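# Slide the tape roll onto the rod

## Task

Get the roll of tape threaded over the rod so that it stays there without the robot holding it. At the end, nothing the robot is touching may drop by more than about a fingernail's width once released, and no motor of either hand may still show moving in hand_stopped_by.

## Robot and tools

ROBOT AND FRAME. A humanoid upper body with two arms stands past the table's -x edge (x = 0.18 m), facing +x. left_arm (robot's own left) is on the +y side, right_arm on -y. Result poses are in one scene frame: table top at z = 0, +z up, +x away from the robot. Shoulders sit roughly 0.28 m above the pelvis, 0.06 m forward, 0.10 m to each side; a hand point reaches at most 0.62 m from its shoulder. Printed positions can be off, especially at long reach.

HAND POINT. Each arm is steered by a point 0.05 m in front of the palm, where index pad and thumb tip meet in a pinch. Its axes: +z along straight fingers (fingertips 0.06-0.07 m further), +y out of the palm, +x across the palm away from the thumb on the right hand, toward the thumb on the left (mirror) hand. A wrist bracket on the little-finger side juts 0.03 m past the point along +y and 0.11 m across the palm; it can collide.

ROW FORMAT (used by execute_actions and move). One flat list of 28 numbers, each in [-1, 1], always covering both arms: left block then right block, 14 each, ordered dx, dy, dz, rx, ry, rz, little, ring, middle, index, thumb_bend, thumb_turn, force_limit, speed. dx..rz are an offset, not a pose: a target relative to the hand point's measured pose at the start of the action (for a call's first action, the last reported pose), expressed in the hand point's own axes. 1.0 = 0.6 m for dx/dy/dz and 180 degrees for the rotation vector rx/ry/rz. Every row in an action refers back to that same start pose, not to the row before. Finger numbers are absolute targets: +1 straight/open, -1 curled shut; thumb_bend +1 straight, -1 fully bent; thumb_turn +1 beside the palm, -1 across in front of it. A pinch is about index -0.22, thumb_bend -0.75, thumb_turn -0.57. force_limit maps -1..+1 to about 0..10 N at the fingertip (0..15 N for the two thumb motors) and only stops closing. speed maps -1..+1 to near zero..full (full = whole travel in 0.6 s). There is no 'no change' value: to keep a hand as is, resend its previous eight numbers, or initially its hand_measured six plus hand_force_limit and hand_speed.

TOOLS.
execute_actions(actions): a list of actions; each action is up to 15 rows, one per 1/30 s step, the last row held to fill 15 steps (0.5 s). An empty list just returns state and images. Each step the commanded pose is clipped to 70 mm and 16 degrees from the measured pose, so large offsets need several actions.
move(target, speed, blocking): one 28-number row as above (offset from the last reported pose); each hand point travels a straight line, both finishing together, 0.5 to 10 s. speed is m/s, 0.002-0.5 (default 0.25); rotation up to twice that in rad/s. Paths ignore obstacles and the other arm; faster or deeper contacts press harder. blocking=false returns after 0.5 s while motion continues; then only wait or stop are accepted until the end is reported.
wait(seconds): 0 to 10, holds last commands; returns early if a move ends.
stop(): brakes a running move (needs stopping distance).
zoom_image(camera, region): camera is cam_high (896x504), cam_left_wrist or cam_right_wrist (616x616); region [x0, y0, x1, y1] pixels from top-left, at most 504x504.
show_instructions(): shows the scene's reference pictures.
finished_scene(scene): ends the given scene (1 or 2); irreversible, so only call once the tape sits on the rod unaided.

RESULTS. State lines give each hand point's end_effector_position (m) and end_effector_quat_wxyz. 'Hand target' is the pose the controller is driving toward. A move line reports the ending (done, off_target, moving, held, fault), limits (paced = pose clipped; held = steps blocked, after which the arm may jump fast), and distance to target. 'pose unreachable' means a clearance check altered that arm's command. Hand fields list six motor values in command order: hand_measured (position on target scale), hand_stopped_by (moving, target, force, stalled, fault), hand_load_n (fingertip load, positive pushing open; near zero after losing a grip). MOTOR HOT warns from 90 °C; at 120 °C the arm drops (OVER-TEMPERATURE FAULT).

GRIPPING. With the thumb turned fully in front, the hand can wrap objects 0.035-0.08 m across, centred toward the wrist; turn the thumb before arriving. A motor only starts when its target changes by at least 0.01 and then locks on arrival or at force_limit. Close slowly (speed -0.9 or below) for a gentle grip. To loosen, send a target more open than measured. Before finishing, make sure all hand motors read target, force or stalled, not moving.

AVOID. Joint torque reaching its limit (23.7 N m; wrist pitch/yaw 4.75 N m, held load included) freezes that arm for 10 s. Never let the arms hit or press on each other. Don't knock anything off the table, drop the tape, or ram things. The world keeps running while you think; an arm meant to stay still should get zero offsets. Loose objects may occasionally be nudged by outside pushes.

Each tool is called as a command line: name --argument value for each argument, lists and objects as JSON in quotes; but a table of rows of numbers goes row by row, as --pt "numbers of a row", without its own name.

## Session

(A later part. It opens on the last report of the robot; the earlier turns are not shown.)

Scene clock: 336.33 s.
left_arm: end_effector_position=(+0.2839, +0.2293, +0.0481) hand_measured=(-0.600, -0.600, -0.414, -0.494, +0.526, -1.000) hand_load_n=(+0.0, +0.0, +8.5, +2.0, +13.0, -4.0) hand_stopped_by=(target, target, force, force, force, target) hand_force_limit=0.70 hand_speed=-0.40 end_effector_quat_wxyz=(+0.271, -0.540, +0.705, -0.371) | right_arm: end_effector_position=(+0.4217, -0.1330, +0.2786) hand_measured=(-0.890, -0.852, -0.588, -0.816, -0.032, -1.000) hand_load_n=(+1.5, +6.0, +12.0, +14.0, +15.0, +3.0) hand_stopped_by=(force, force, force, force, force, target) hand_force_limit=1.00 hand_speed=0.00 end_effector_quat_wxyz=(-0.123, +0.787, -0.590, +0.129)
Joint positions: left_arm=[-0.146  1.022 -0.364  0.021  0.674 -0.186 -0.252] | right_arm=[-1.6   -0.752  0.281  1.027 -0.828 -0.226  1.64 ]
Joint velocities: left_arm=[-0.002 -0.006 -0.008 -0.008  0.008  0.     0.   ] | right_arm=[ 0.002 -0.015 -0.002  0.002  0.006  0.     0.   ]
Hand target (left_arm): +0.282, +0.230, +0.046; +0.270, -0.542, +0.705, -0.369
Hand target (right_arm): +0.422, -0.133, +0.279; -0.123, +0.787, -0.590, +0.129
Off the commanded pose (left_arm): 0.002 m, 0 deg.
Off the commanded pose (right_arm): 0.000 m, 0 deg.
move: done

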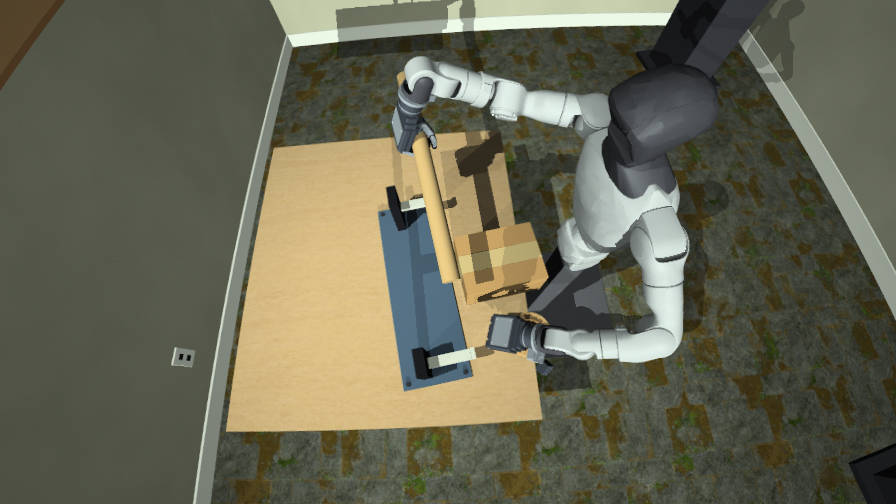

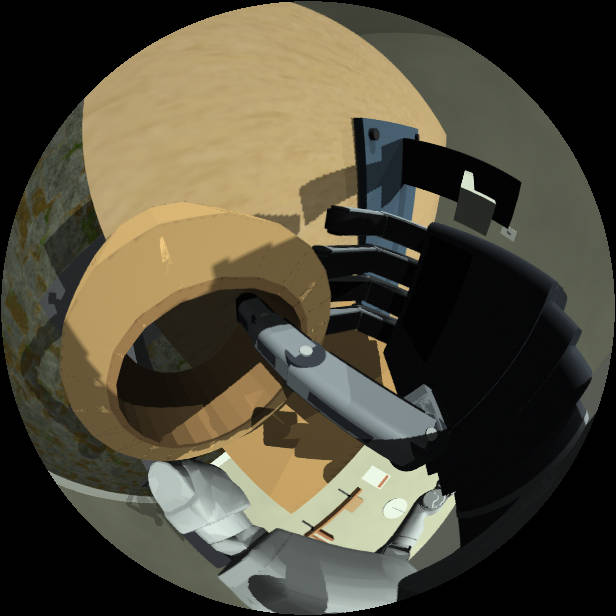

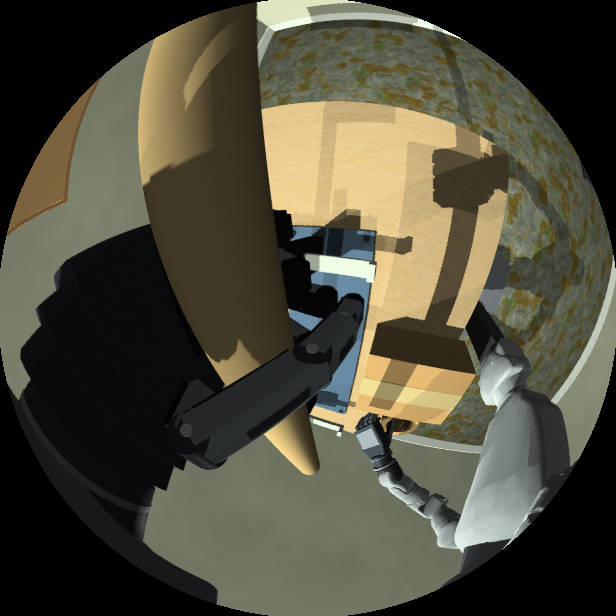

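move --target '[-0.03,-0.17,-0.13,0,0,0,-0.6,-0.6,-0.6,-0.6,-0.5,-1,0.7,-0.4,0,0,0,0,0,0,-1,-1,-1,-1,-0.9,-1,1,0]' --speed 0.1

move --target '[0,-0.2,0.02,0,0,-0.5,-0.6,-0.6,-0.6,-0.6,-0.5,-1,0.7,-0.4,0,0,0,0,0,0,-1,-1,-1,-1,-0.9,-1,1,0]' --speed 0.15

Scene clock: 343.93 s.
left_arm: end_effector_position=(+0.2907, +0.2438, +0.1770) hand_measured=(-0.600, -0.600, -0.414, -0.494, +0.526, -1.000) hand_load_n=(+0.0, +0.0, +7.5, +0.5, +12.5, -1.0) hand_stopped_by=(target, target, force, force, force, target) hand_force_limit=0.70 hand_speed=-0.40 end_effector_quat_wxyz=(+0.268, -0.534, +0.709, -0.374) | right_arm: end_effector_position=(+0.4217, -0.1330, +0.2786) hand_measured=(-0.890, -0.852, -0.588, -0.816, -0.032, -1.000) hand_load_n=(+1.5, +6.0, +12.0, +14.0, +15.0, +3.0) hand_stopped_by=(force, force, force, force, force, target) hand_force_limit=1.00 hand_speed=0.00 end_effector_quat_wxyz=(-0.123, +0.787, -0.590, +0.129)
Joint positions: left_arm=[-0.079  1.39   0.011 -0.287  0.223 -0.141 -0.578] | right_arm=[-1.6   -0.752  0.281  1.027 -0.828 -0.226  1.64 ]
Joint velocities: left_arm=[ 0.003 -0.018 -0.018 -0.005  0.005  0.     0.   ] | right_arm=[-0.005 -0.005  0.002  0.003  0.008  0.     0.   ]
Hand target (left_arm): +0.290, +0.243, +0.177; +0.266, -0.535, +0.709, -0.375
Hand target (right_arm): +0.422, -0.133, +0.279; -0.123, +0.787, -0.590, +0.129
Off the commanded pose (left_arm): 0.009 m, 1 deg.
Off the commanded pose (right_arm): 0.000 m, 0 deg.
move: off_target (left_arm)

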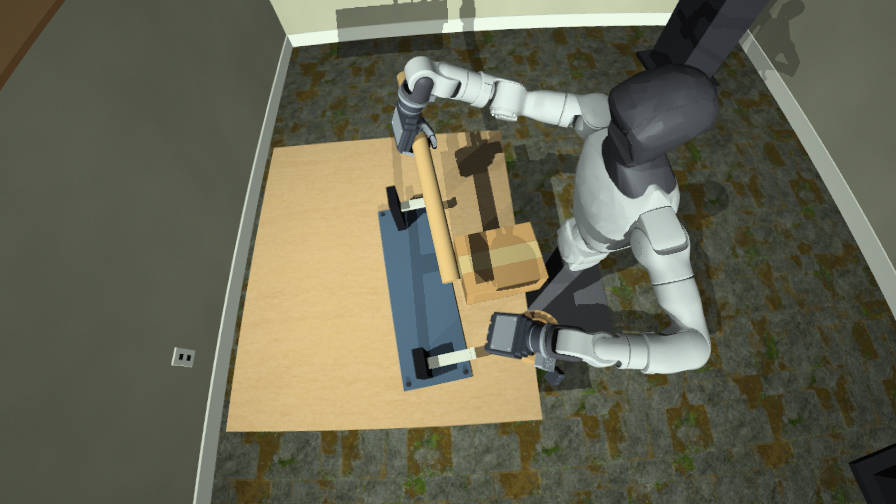

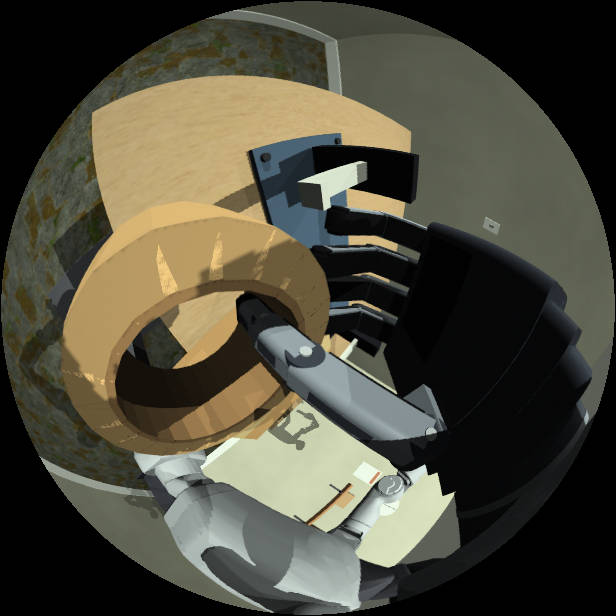

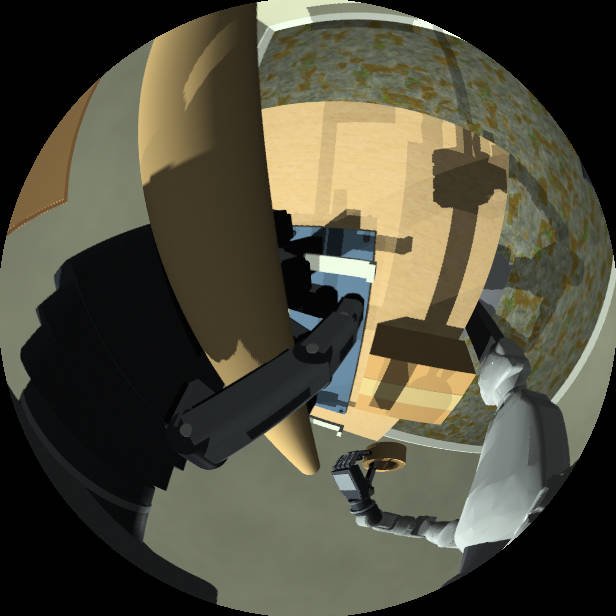

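Scene clock: 349.47 s.
left_arm: end_effector_position=(+0.3607, +0.2277, +0.2535) hand_measured=(-0.600, -0.600, -0.414, -0.494, +0.526, -1.000) hand_load_n=(+0.0, +0.0, +7.5, +0.0, +11.0, -4.5) hand_stopped_by=(target, target, force, force, force, target) hand_force_limit=0.70 hand_speed=-0.40 end_effector_quat_wxyz=(+0.067, +0.892, -0.120, +0.431) | right_arm: end_effector_position=(+0.4217, -0.1330, +0.2786) hand_measured=(-0.890, -0.852, -0.588, -0.816, -0.032, -1.000) hand_load_n=(+1.5, +6.0, +12.0, +14.0, +15.0, +3.0) hand_stopped_by=(force, force, force, force, force, target) hand_force_limit=1.00 hand_speed=0.00 end_effector_quat_wxyz=(-0.123, +0.787, -0.590, +0.129)
Joint positions: left_arm=[-0.565  0.983  0.208 -0.212 -0.588  1.283 -0.592] | right_arm=[-1.6   -0.752  0.281  1.027 -0.828 -0.226  1.64 ]
Joint velocities: left_arm=[ 0.012 -0.011  0.012  0.002  0.003  0.008  0.   ] | right_arm=[ 0.005 -0.002  0.014 -0.009 -0.005  0.     0.   ]
Hand target (left_arm): +0.361, +0.227, +0.255; +0.067, +0.891, -0.120, +0.433
Hand target (right_arm): +0.422, -0.133, +0.279; -0.123, +0.787, -0.590, +0.129
Off the commanded pose (left_arm): 0.017 m, 3 deg.
Off the commanded pose (right_arm): 0.000 m, 0 deg.
move: off_target (left_arm)

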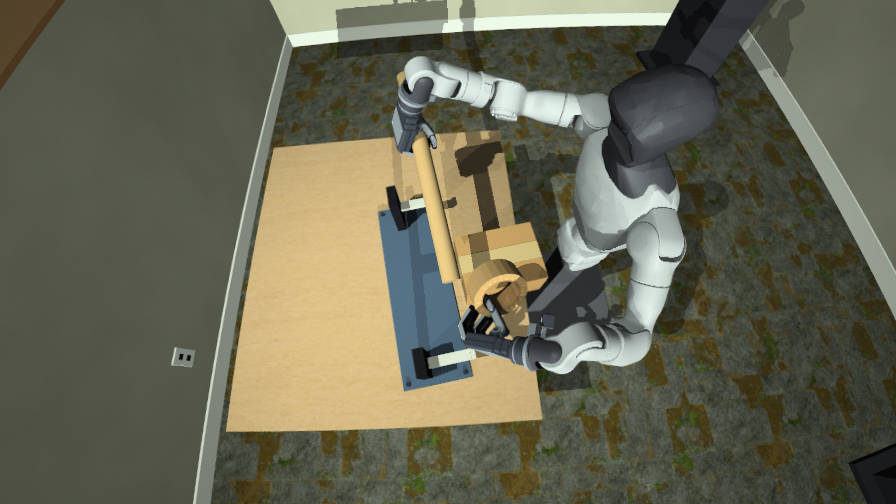

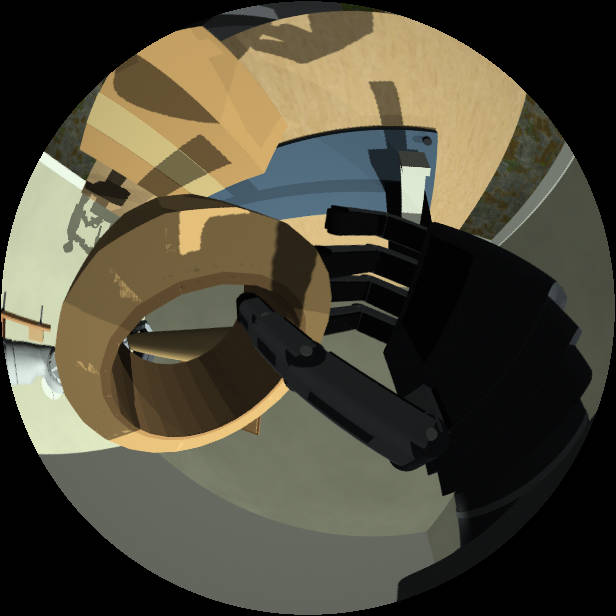

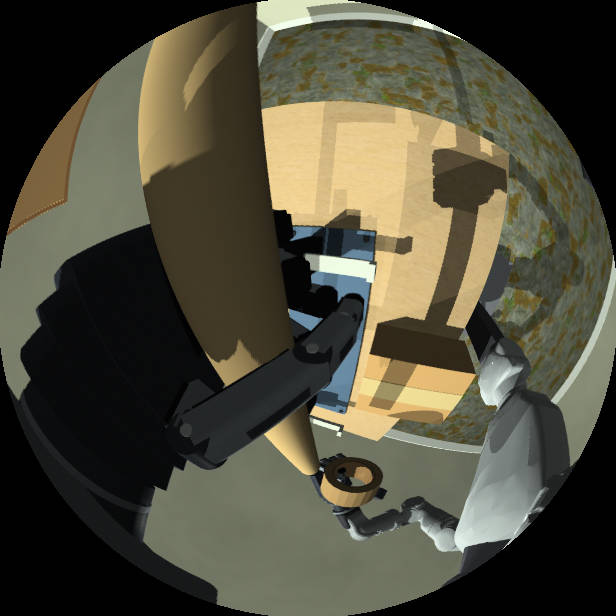

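move --target '[0,-0.03,0.06,0,0,-0.14,-0.6,-0.6,-0.6,-0.6,-0.5,-1,0.7,-0.4,0,0,0,0,0,0,-1,-1,-1,-1,-0.9,-1,1,0]' --speed 0.1

zoom_image --camera "cam_high" --region '[400,220,600,400]'

zoom_image --camera "cam_right_wrist" --region '[260,400,440,560]'

Scene clock: 360.43 s.
left_arm: end_effector_position=(+0.3895, +0.2360, +0.2274) hand_measured=(-0.600, -0.600, -0.414, -0.494, +0.526, -1.000) hand_load_n=(+0.0, +0.0, +8.0, +0.0, +11.0, -4.0) hand_stopped_by=(target, target, force, force, force, target) hand_force_limit=0.70 hand_speed=-0.40 end_effector_quat_wxyz=(+0.161, +0.899, +0.075, +0.399) | right_arm: end_effector_position=(+0.4217, -0.1330, +0.2786) hand_measured=(-0.890, -0.852, -0.588, -0.816, -0.032, -1.000) hand_load_n=(+1.5, +6.0, +12.0, +14.0, +15.0, +3.0) hand_stopped_by=(force, force, force, force, force, target) hand_force_limit=1.00 hand_speed=0.00 end_effector_quat_wxyz=(-0.123, +0.787, -0.590, +0.129)
Joint positions: left_arm=[-0.646  0.661  0.404 -0.051 -0.588  1.497 -0.365] | right_arm=[-1.6   -0.752  0.281  1.027 -0.828 -0.226  1.64 ]
Joint velocities: left_arm=[ 0.     0.008  0.015  0.003 -0.006  0.     0.003] | right_arm=[ 0.002 -0.005 -0.008  0.    -0.015  0.     0.   ]
Hand target (left_arm): +0.390, +0.237, +0.228; +0.161, +0.899, +0.077, +0.399
Hand target (right_arm): +0.422, -0.133, +0.279; -0.123, +0.787, -0.590, +0.129
Off the commanded pose (left_arm): 0.005 m, 1 deg.
Off the commanded pose (right_arm): 0.000 m, 0 deg.
move: off_target (left_arm)

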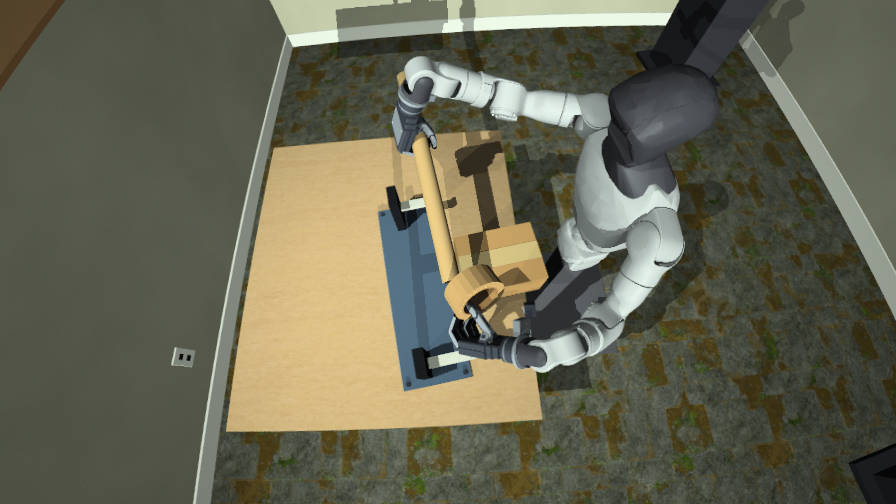

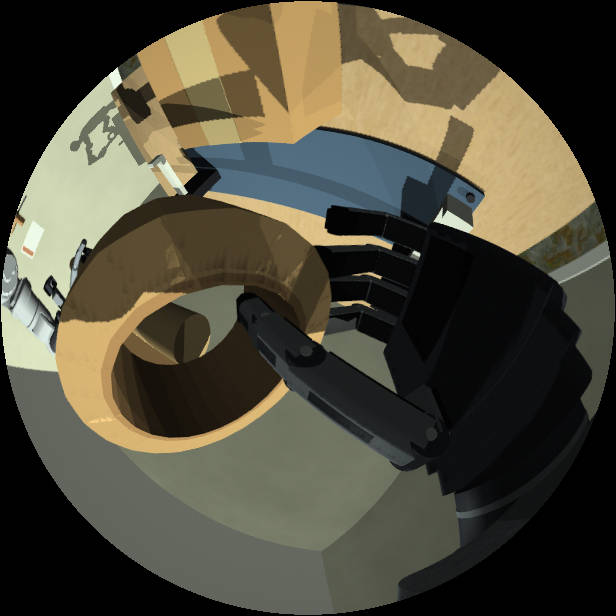

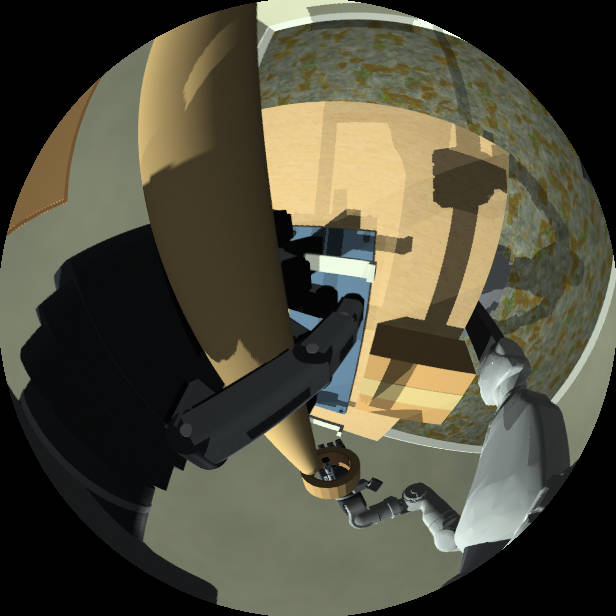

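Region (400, 220, 600, 400) of cam_high's 896x504 image, scaled by 2.520, with more detail than that image has; it fills the top 454 rows of this view, and the rest is white.

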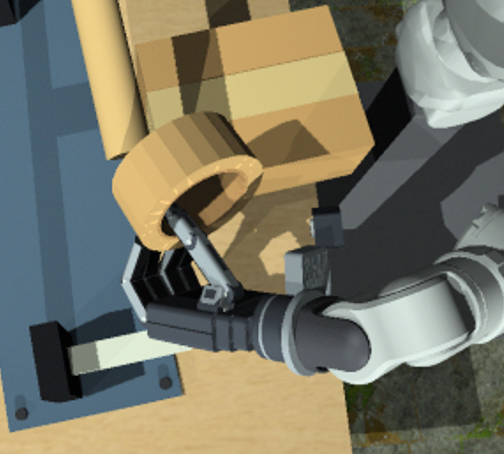

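Region (260, 400, 440, 560) of cam_right_wrist's 616x616 image, scaled by 2.800, with more detail than that image has.

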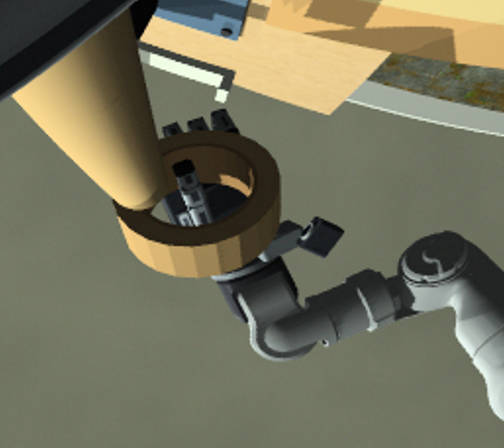

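move --target '[0.03,0.0,0.033,0.04,0.02,-0.035,-0.6,-0.6,-0.6,-0.6,-0.5,-1,0.7,-0.4,0,0.02,0,0,-0.02,0,-1,-1,-1,-1,-0.9,-1,1,0]' --speed 0.04

zoom_image --camera "cam_right_wrist" --region '[260,400,440,560]'

Scene clock: 368.60 s.
left_arm: end_effector_position=(+0.4124, +0.2326, +0.2224) hand_measured=(-0.600, -0.600, -0.414, -0.494, +0.526, -1.000) hand_load_n=(+0.0, +0.0, +10.5, +0.0, +11.0, -4.0) hand_stopped_by=(target, target, force, force, force, target) hand_force_limit=0.70 hand_speed=-0.40 end_effector_quat_wxyz=(+0.131, +0.892, +0.151, +0.404) | right_arm: end_effector_position=(+0.4119, -0.1435, +0.2714) hand_measured=(-0.890, -0.852, -0.588, -0.816, -0.032, -1.000) hand_load_n=(+0.0, +3.5, +12.0, +17.5, +14.5, +5.5) hand_stopped_by=(force, force, force, force, force, target) hand_force_limit=1.00 hand_speed=0.00 end_effector_quat_wxyz=(-0.130, +0.785, -0.595, +0.113)
Joint positions: left_arm=[-0.73   0.426  0.523 -0.123 -0.561  1.599 -0.048] | right_arm=[-1.521 -0.863  0.425  0.908 -0.603 -0.171  1.637]
Joint velocities: left_arm=[ 0.     0.011  0.006  0.    -0.005  0.     0.008] | right_arm=[ 0.     0.    -0.003 -0.006  0.011  0.008 -0.004]
Hand target (left_arm): +0.414, +0.236, +0.225; +0.124, +0.891, +0.155, +0.409
Hand target (right_arm): +0.411, -0.136, +0.274; -0.142, +0.791, -0.585, +0.105
Off the commanded pose (left_arm): 0.007 m, 1 deg.
Off the commanded pose (right_arm): 0.008 m, 2 deg.
joint sent to its limit (right arm) — the command would take joint 7 (wrist yaw) past its upper limit, so that joint was sent only as far as its limit.
move: off_target (left_arm, right_arm)

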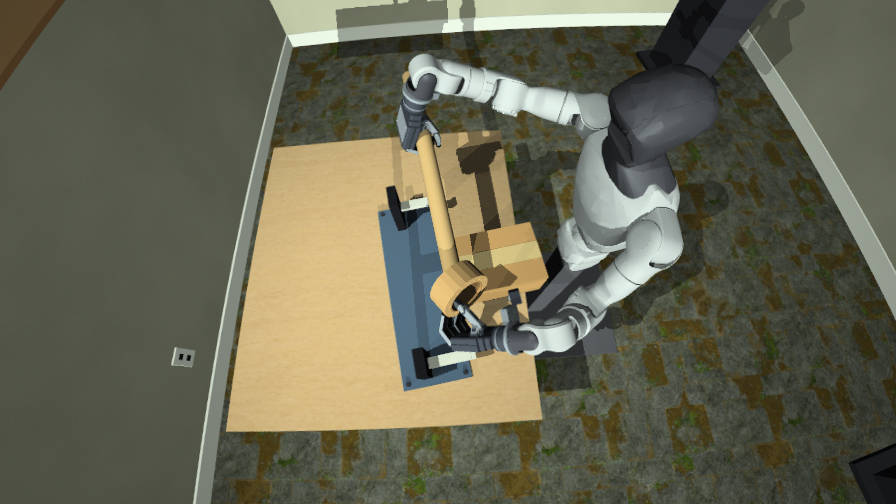

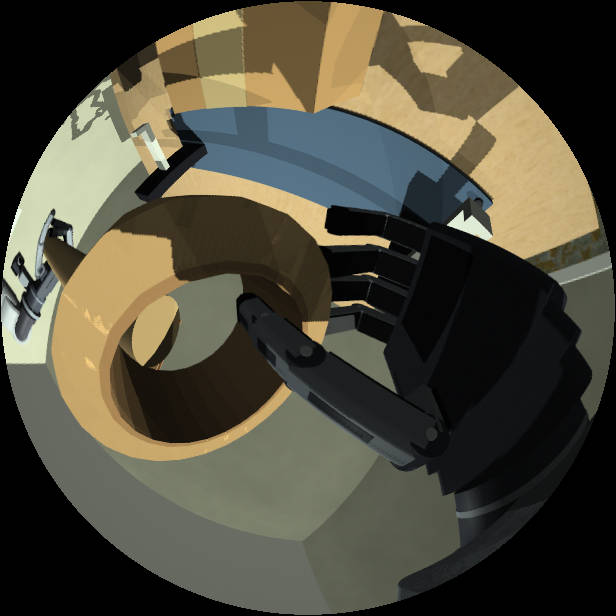

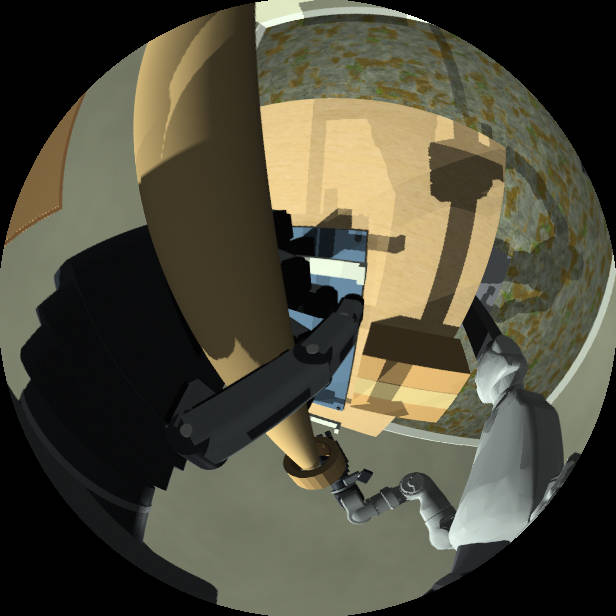

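Region (260, 400, 440, 560) of cam_right_wrist's 616x616 image, scaled by 2.800, with more detail than that image has.

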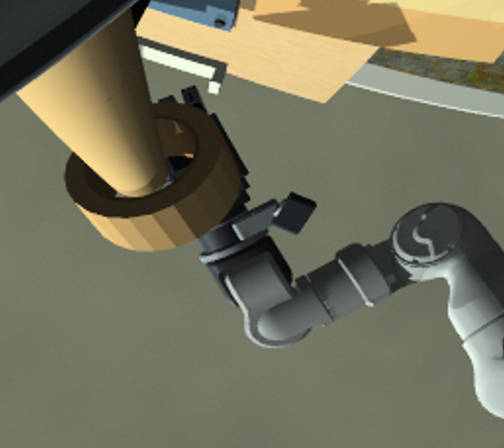

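move --target '[0,-0.015,0,-0.09,-0.04,0.07,-0.6,-0.6,-0.6,-0.6,-0.5,-1,0.7,-0.4,0,0,0,0,-0.015,0,-1,-1,-1,-1,-0.9,-1,1,0]' --speed 0.06

zoom_image --camera "cam_right_wrist" --region '[260,400,440,560]'

zoom_image --camera "cam_high" --region '[400,220,600,400]'

Scene clock: 376.33 s.
left_arm: end_effector_position=(+0.4172, +0.2376, +0.2253) hand_measured=(-0.600, -0.600, -0.414, -0.494, +0.526, -1.000) hand_load_n=(+0.0, +0.0, +6.5, +0.0, +11.0, -2.5) hand_stopped_by=(target, target, force, force, force, target) hand_force_limit=0.70 hand_speed=-0.40 end_effector_quat_wxyz=(+0.225, +0.895, -0.009, +0.386) | right_arm: end_effector_position=(+0.4117, -0.1455, +0.2710) hand_measured=(-0.890, -0.852, -0.588, -0.816, -0.032, -1.000) hand_load_n=(+0.0, +5.5, +12.0, +15.0, +15.0, +4.0) hand_stopped_by=(force, force, force, force, force, target) hand_force_limit=1.00 hand_speed=0.00 end_effector_quat_wxyz=(-0.141, +0.787, -0.593, +0.097)
Joint positions: left_arm=[-0.927  0.847 -0.04   0.63  -0.499  1.015 -0.83 ] | right_arm=[-1.547 -0.855  0.39   1.016 -0.608 -0.253  1.623]
Joint velocities: left_arm=[-0.002 -0.003 -0.012  0.015  0.    -0.008 -0.003] | right_arm=[ 0.012  0.014  0.015 -0.006 -0.017 -0.001  0.   ]
Hand target (left_arm): +0.417, +0.239, +0.225; +0.222, +0.895, -0.010, +0.386
Hand target (right_arm): +0.412, -0.144, +0.272; -0.145, +0.787, -0.591, +0.096
Off the commanded pose (left_arm): 0.009 m, 1 deg.
Off the commanded pose (right_arm): 0.002 m, 0 deg.
move: off_target (left_arm)

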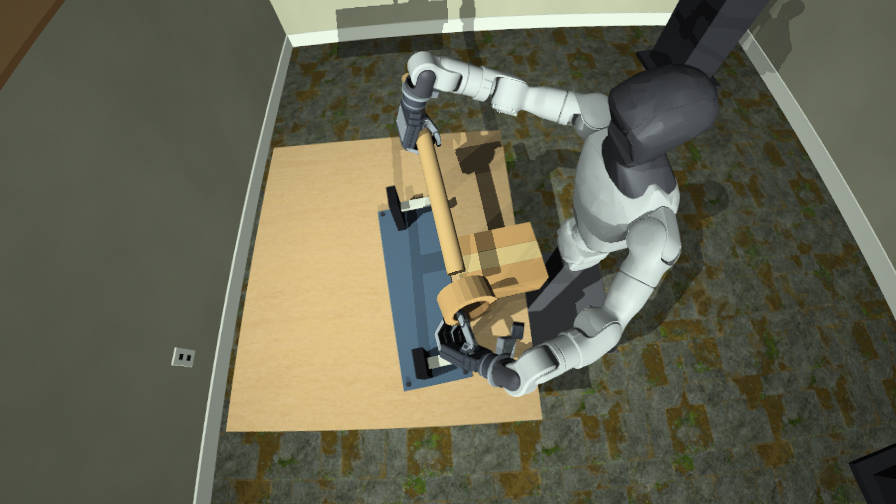

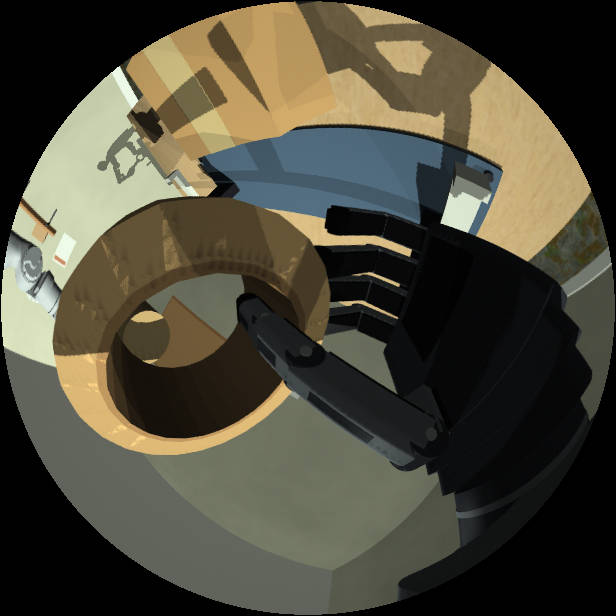

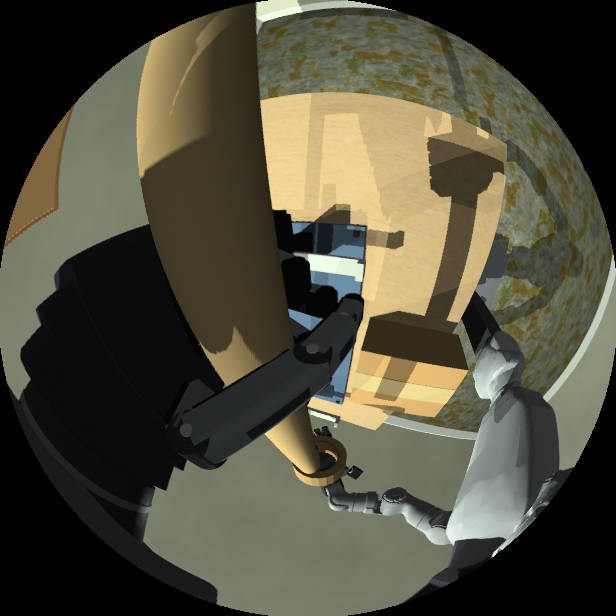

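Region (260, 400, 440, 560) of cam_right_wrist's 616x616 image, scaled by 2.800, with more detail than that image has.

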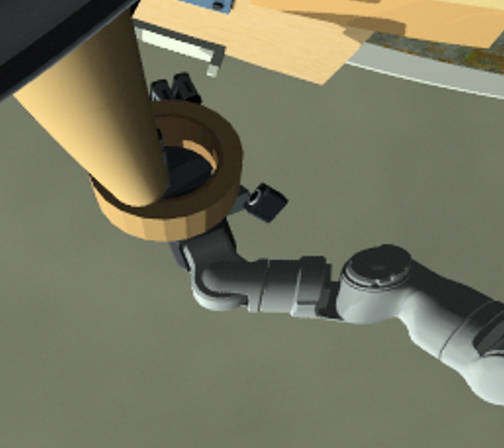

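Region (400, 220, 600, 400) of cam_high's 896x504 image, scaled by 2.520, with more detail than that image has; it fills the top 454 rows of this view, and the rest is white.

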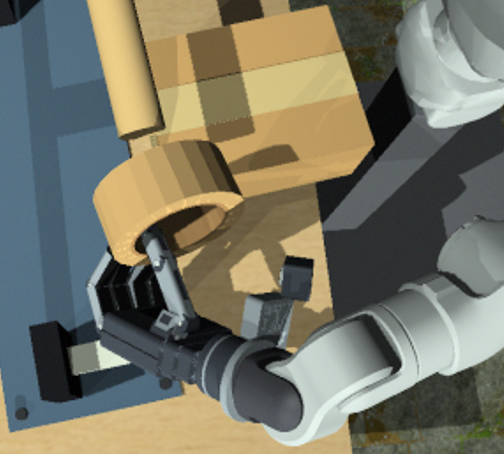

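move --target '[0.036,0.03,0.028,0,0,-0.04,-0.6,-0.6,-0.6,-0.6,-0.5,-1,0.7,-0.4,0,0,0,0,-0.015,0,-1,-1,-1,-1,-0.9,-1,1,0]' --speed 0.04

zoom_image --camera "cam_right_wrist" --region '[260,400,440,560]'

zoom_image --camera "cam_high" --region '[400,220,600,400]'

Scene clock: 384.53 s.
left_arm: end_effector_position=(+0.4375, +0.2184, +0.2350) hand_measured=(-0.600, -0.600, -0.414, -0.494, +0.526, -1.000) hand_load_n=(+0.0, +0.0, +9.0, +0.0, +11.0, -3.5) hand_stopped_by=(target, target, force, force, force, target) hand_force_limit=0.70 hand_speed=-0.40 end_effector_quat_wxyz=(+0.248, +0.895, +0.045, +0.367) | right_arm: end_effector_position=(+0.4117, -0.1483, +0.2705) hand_measured=(-0.890, -0.852, -0.588, -0.816, -0.032, -1.000) hand_load_n=(+0.0, +5.5, +12.0, +15.0, +15.0, +4.0) hand_stopped_by=(force, force, force, force, force, target) hand_force_limit=1.00 hand_speed=0.00 end_effector_quat_wxyz=(-0.152, +0.786, -0.594, +0.081)
Joint positions: left_arm=[-1.014  0.742  0.054  0.632 -0.51   1.193 -0.675] | right_arm=[-1.598 -0.848  0.383  1.172 -0.608 -0.351  1.59 ]
Joint velocities: left_arm=[-0.003 -0.006  0.017  0.011  0.006  0.003  0.   ] | right_arm=[ 0.    -0.003  0.011 -0.002  0.002 -0.008  0.   ]
Hand target (left_arm): +0.438, +0.217, +0.236; +0.250, +0.895, +0.046, +0.367
Hand target (right_arm): +0.412, -0.145, +0.271; -0.156, +0.789, -0.589, +0.080
Off the commanded pose (left_arm): 0.004 m, 0 deg.
Off the commanded pose (right_arm): 0.003 m, 1 deg.
joint sent to its limit (right arm) — the command would take joint 1 (shoulder pitch) past its lower limit, so that joint was sent only as far as its limit.
move: off_target (left_arm)

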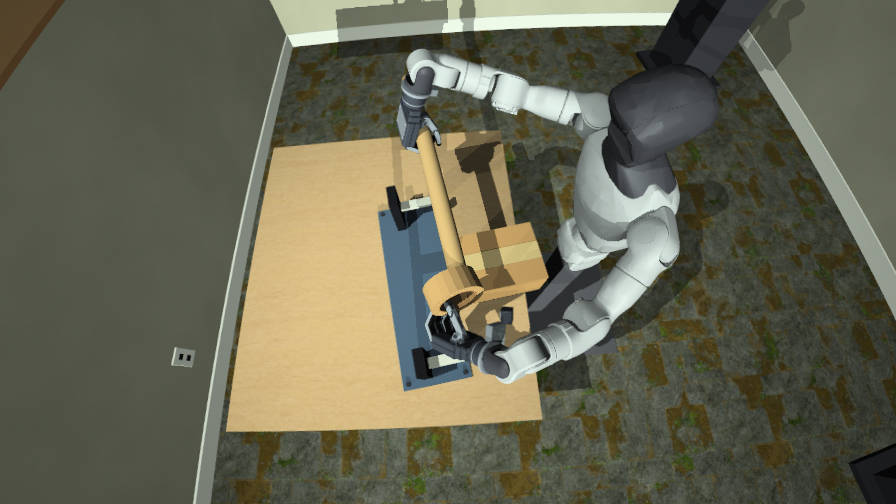

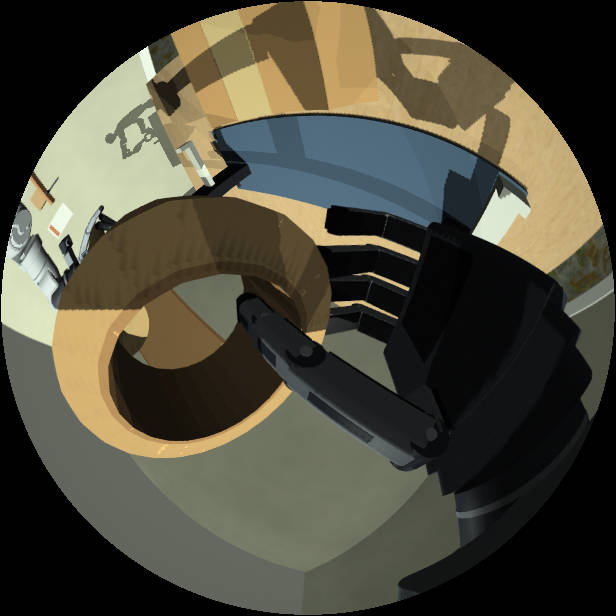

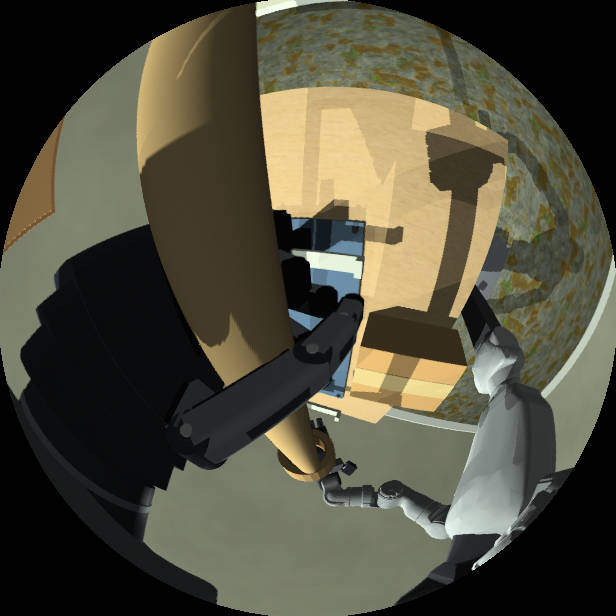

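Region (260, 400, 440, 560) of cam_right_wrist's 616x616 image, scaled by 2.800, with more detail than that image has.

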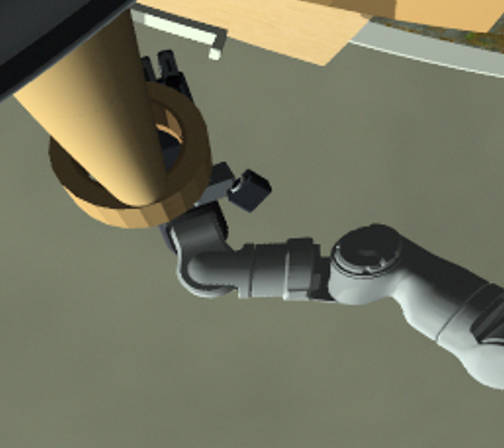

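Region (400, 220, 600, 400) of cam_high's 896x504 image, scaled by 2.520, with more detail than that image has; it fills the top 454 rows of this view, and the rest is white.

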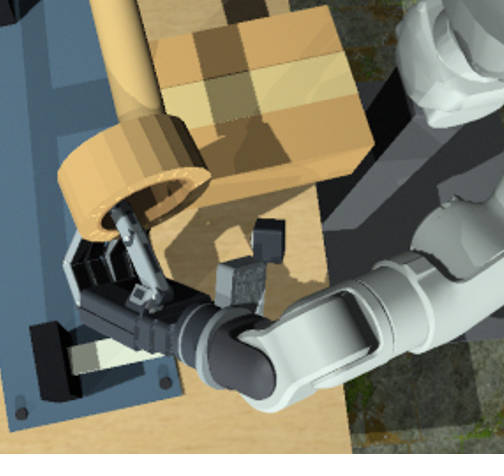

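move --target '[0.008,0.018,-0.014,0,0,0,-0.6,-0.6,-0.6,-0.6,-0.5,-1,0.7,-0.4,0,0,0,0,-0.01,0,-1,-1,-1,-1,-0.9,-1,1,0]' --speed 0.03

move --target '[0,0,0,0,0,0,-0.6,-0.6,-0.6,-0.6,-0.5,-1,0.7,-0.4,-0.05,0,0,0,0,0,-1,-1,-1,-1,-0.9,-1,1,0]' --speed 0.02

zoom_image --camera "cam_high" --region '[400,220,600,400]'

Scene clock: 391.80 s.
left_arm: end_effector_position=(+0.4335, +0.2154, +0.2481) hand_measured=(-0.600, -0.600, -0.414, -0.494, +0.526, -1.000) hand_load_n=(+0.0, +0.0, +8.0, +0.0, +10.5, -2.5) hand_stopped_by=(target, target, force, force, force, target) hand_force_limit=0.70 hand_speed=-0.40 end_effector_quat_wxyz=(+0.245, +0.896, +0.045, +0.368) | right_arm: end_effector_position=(+0.4113, -0.1505, +0.2704) hand_measured=(-0.890, -0.852, -0.588, -0.816, -0.032, -1.000) hand_load_n=(+0.0, +5.5, +12.0, +15.0, +15.0, +4.0) hand_stopped_by=(force, force, force, force, force, target) hand_force_limit=1.00 hand_speed=0.00 end_effector_quat_wxyz=(-0.163, +0.784, -0.595, +0.074)
Joint positions: left_arm=[-1.008  0.745  0.102  0.528 -0.518  1.298 -0.637] | right_arm=[-1.599 -0.85   0.322  1.212 -0.641 -0.389  1.585]
Joint velocities: left_arm=[ 0.003  0.     0.    -0.02   0.009  0.003  0.   ] | right_arm=[ 0.009 -0.002 -0.094  0.011 -0.092 -0.018  0.   ]
Hand target (left_arm): +0.433, +0.214, +0.248; +0.247, +0.896, +0.044, +0.367
Hand target (right_arm): +0.412, -0.148, +0.271; -0.164, +0.786, -0.592, +0.073
Off the commanded pose (left_arm): 0.002 m, 0 deg.
Off the commanded pose (right_arm): 0.002 m, 1 deg.
joint sent to its limit (right arm) — the command would take joint 1 (shoulder pitch) past its lower limit, so that joint was sent only as far as its limit.
move: done

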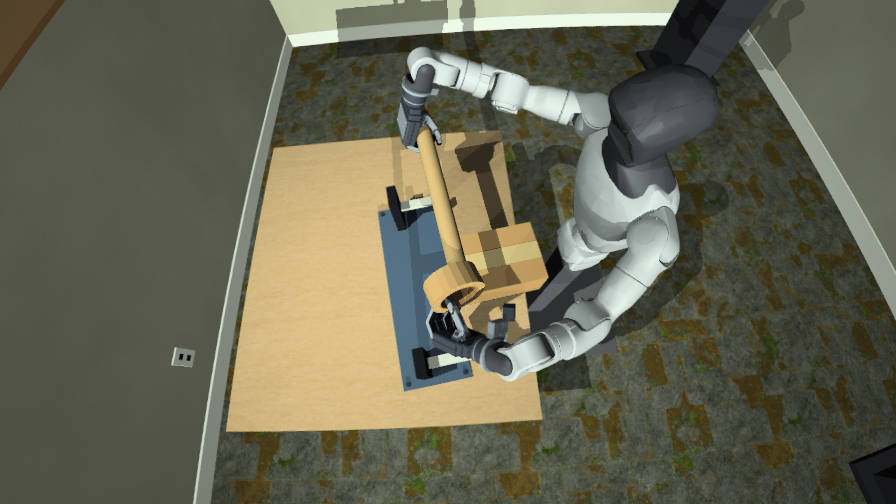

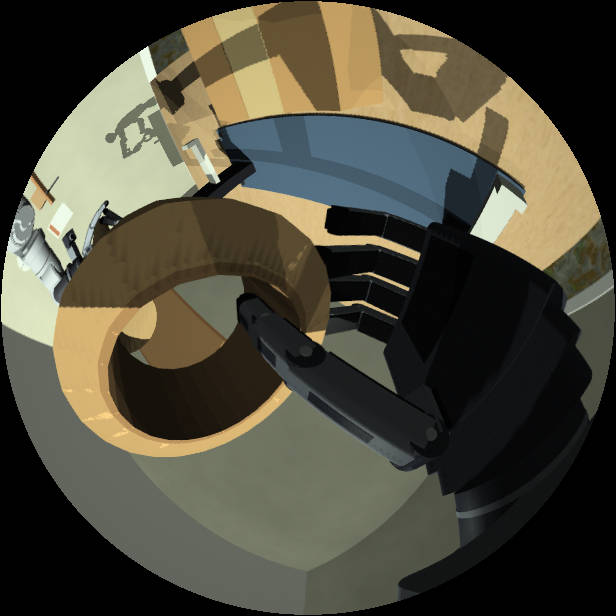

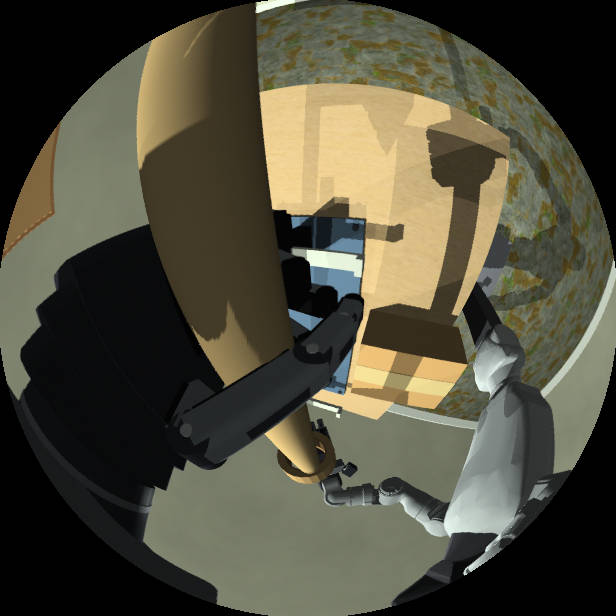

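Scene clock: 393.53 s.
left_arm: end_effector_position=(+0.4325, +0.2249, +0.2460) hand_measured=(-0.600, -0.600, -0.414, -0.494, +0.526, -1.000) hand_load_n=(+0.0, +2.0, +12.0, +6.0, +13.0, -0.5) hand_stopped_by=(target, target, force, force, force, target) hand_force_limit=0.70 hand_speed=-0.40 end_effector_quat_wxyz=(+0.235, +0.898, +0.053, +0.367) | right_arm: end_effector_position=(+0.4033, -0.1341, +0.2708) hand_measured=(-0.890, -0.852, -0.588, -0.816, -0.032, -1.000) hand_load_n=(+0.0, +5.5, +12.0, +14.5, +15.0, +3.5) hand_stopped_by=(force, force, force, force, force, target) hand_force_limit=1.00 hand_speed=0.00 end_effector_quat_wxyz=(-0.150, +0.777, -0.606, +0.081)
Joint positions: left_arm=[-1.002  0.763  0.106  0.533 -0.516  1.298 -0.631] | right_arm=[-1.481 -0.914  0.487  0.822 -0.452 -0.082  1.642]
Joint velocities: left_arm=[-0.003  0.011  0.008  0.006  0.003  0.     0.   ] | right_arm=[ 0.02  -0.012 -0.002 -0.026  0.015  0.015  0.   ]
Hand target (left_arm): +0.433, +0.215, +0.248; +0.245, +0.896, +0.045, +0.367
Hand target (right_arm): +0.402, -0.122, +0.272; -0.162, +0.784, -0.595, +0.071
Off the commanded pose (left_arm): 0.010 m, 2 deg.
Off the commanded pose (right_arm): 0.013 m, 2 deg.
joint sent to its limit (right arm) — the command would take joint 7 (wrist yaw) past its upper limit, so that joint was sent only as far as its limit.
move: off_target (left_arm, right_arm)

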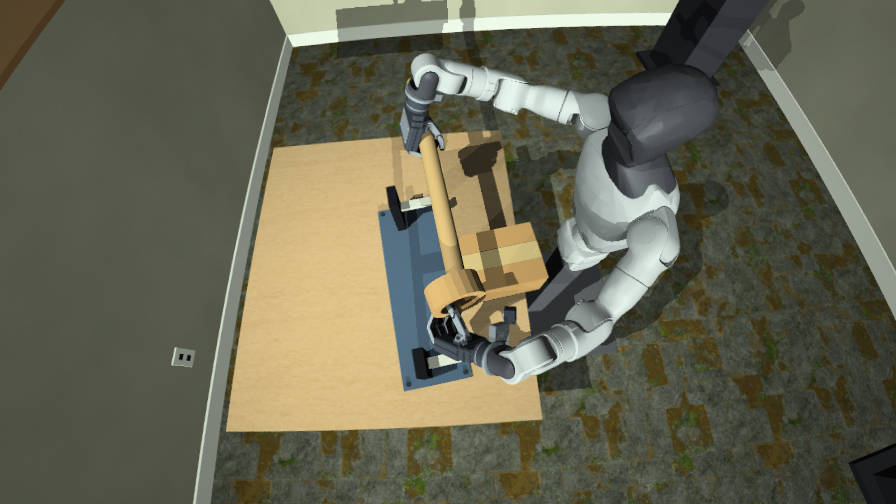

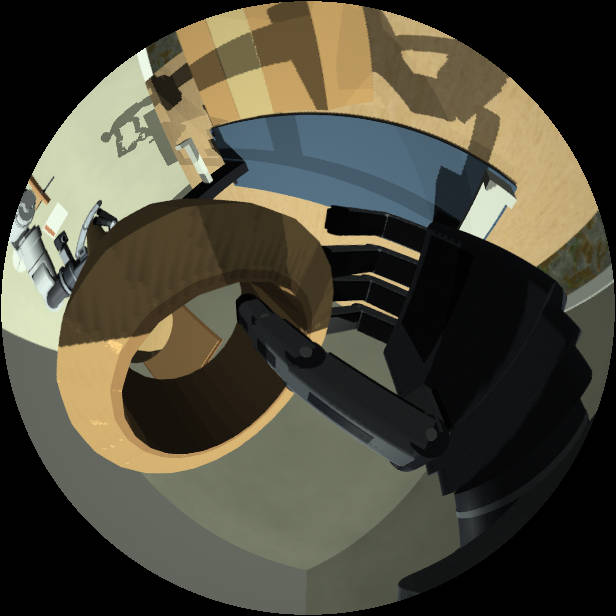

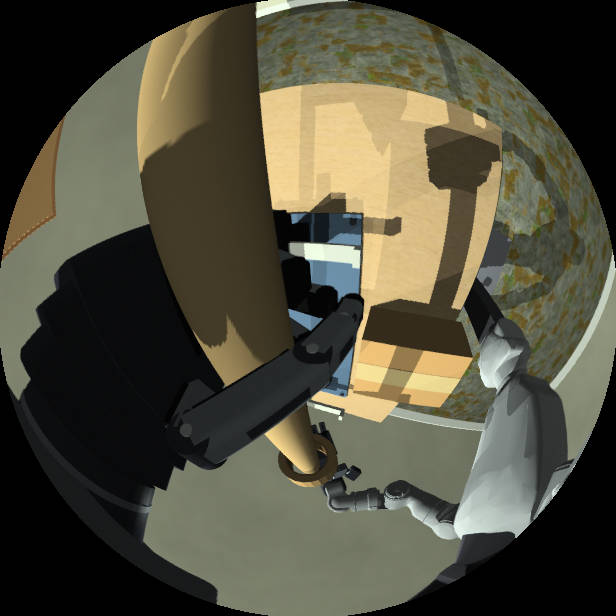

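Region (400, 220, 600, 400) of cam_high's 896x504 image, scaled by 2.520, with more detail than that image has; it fills the top 454 rows of this view, and the rest is white.

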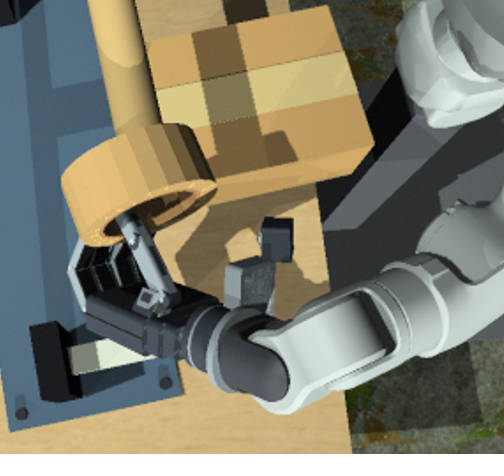

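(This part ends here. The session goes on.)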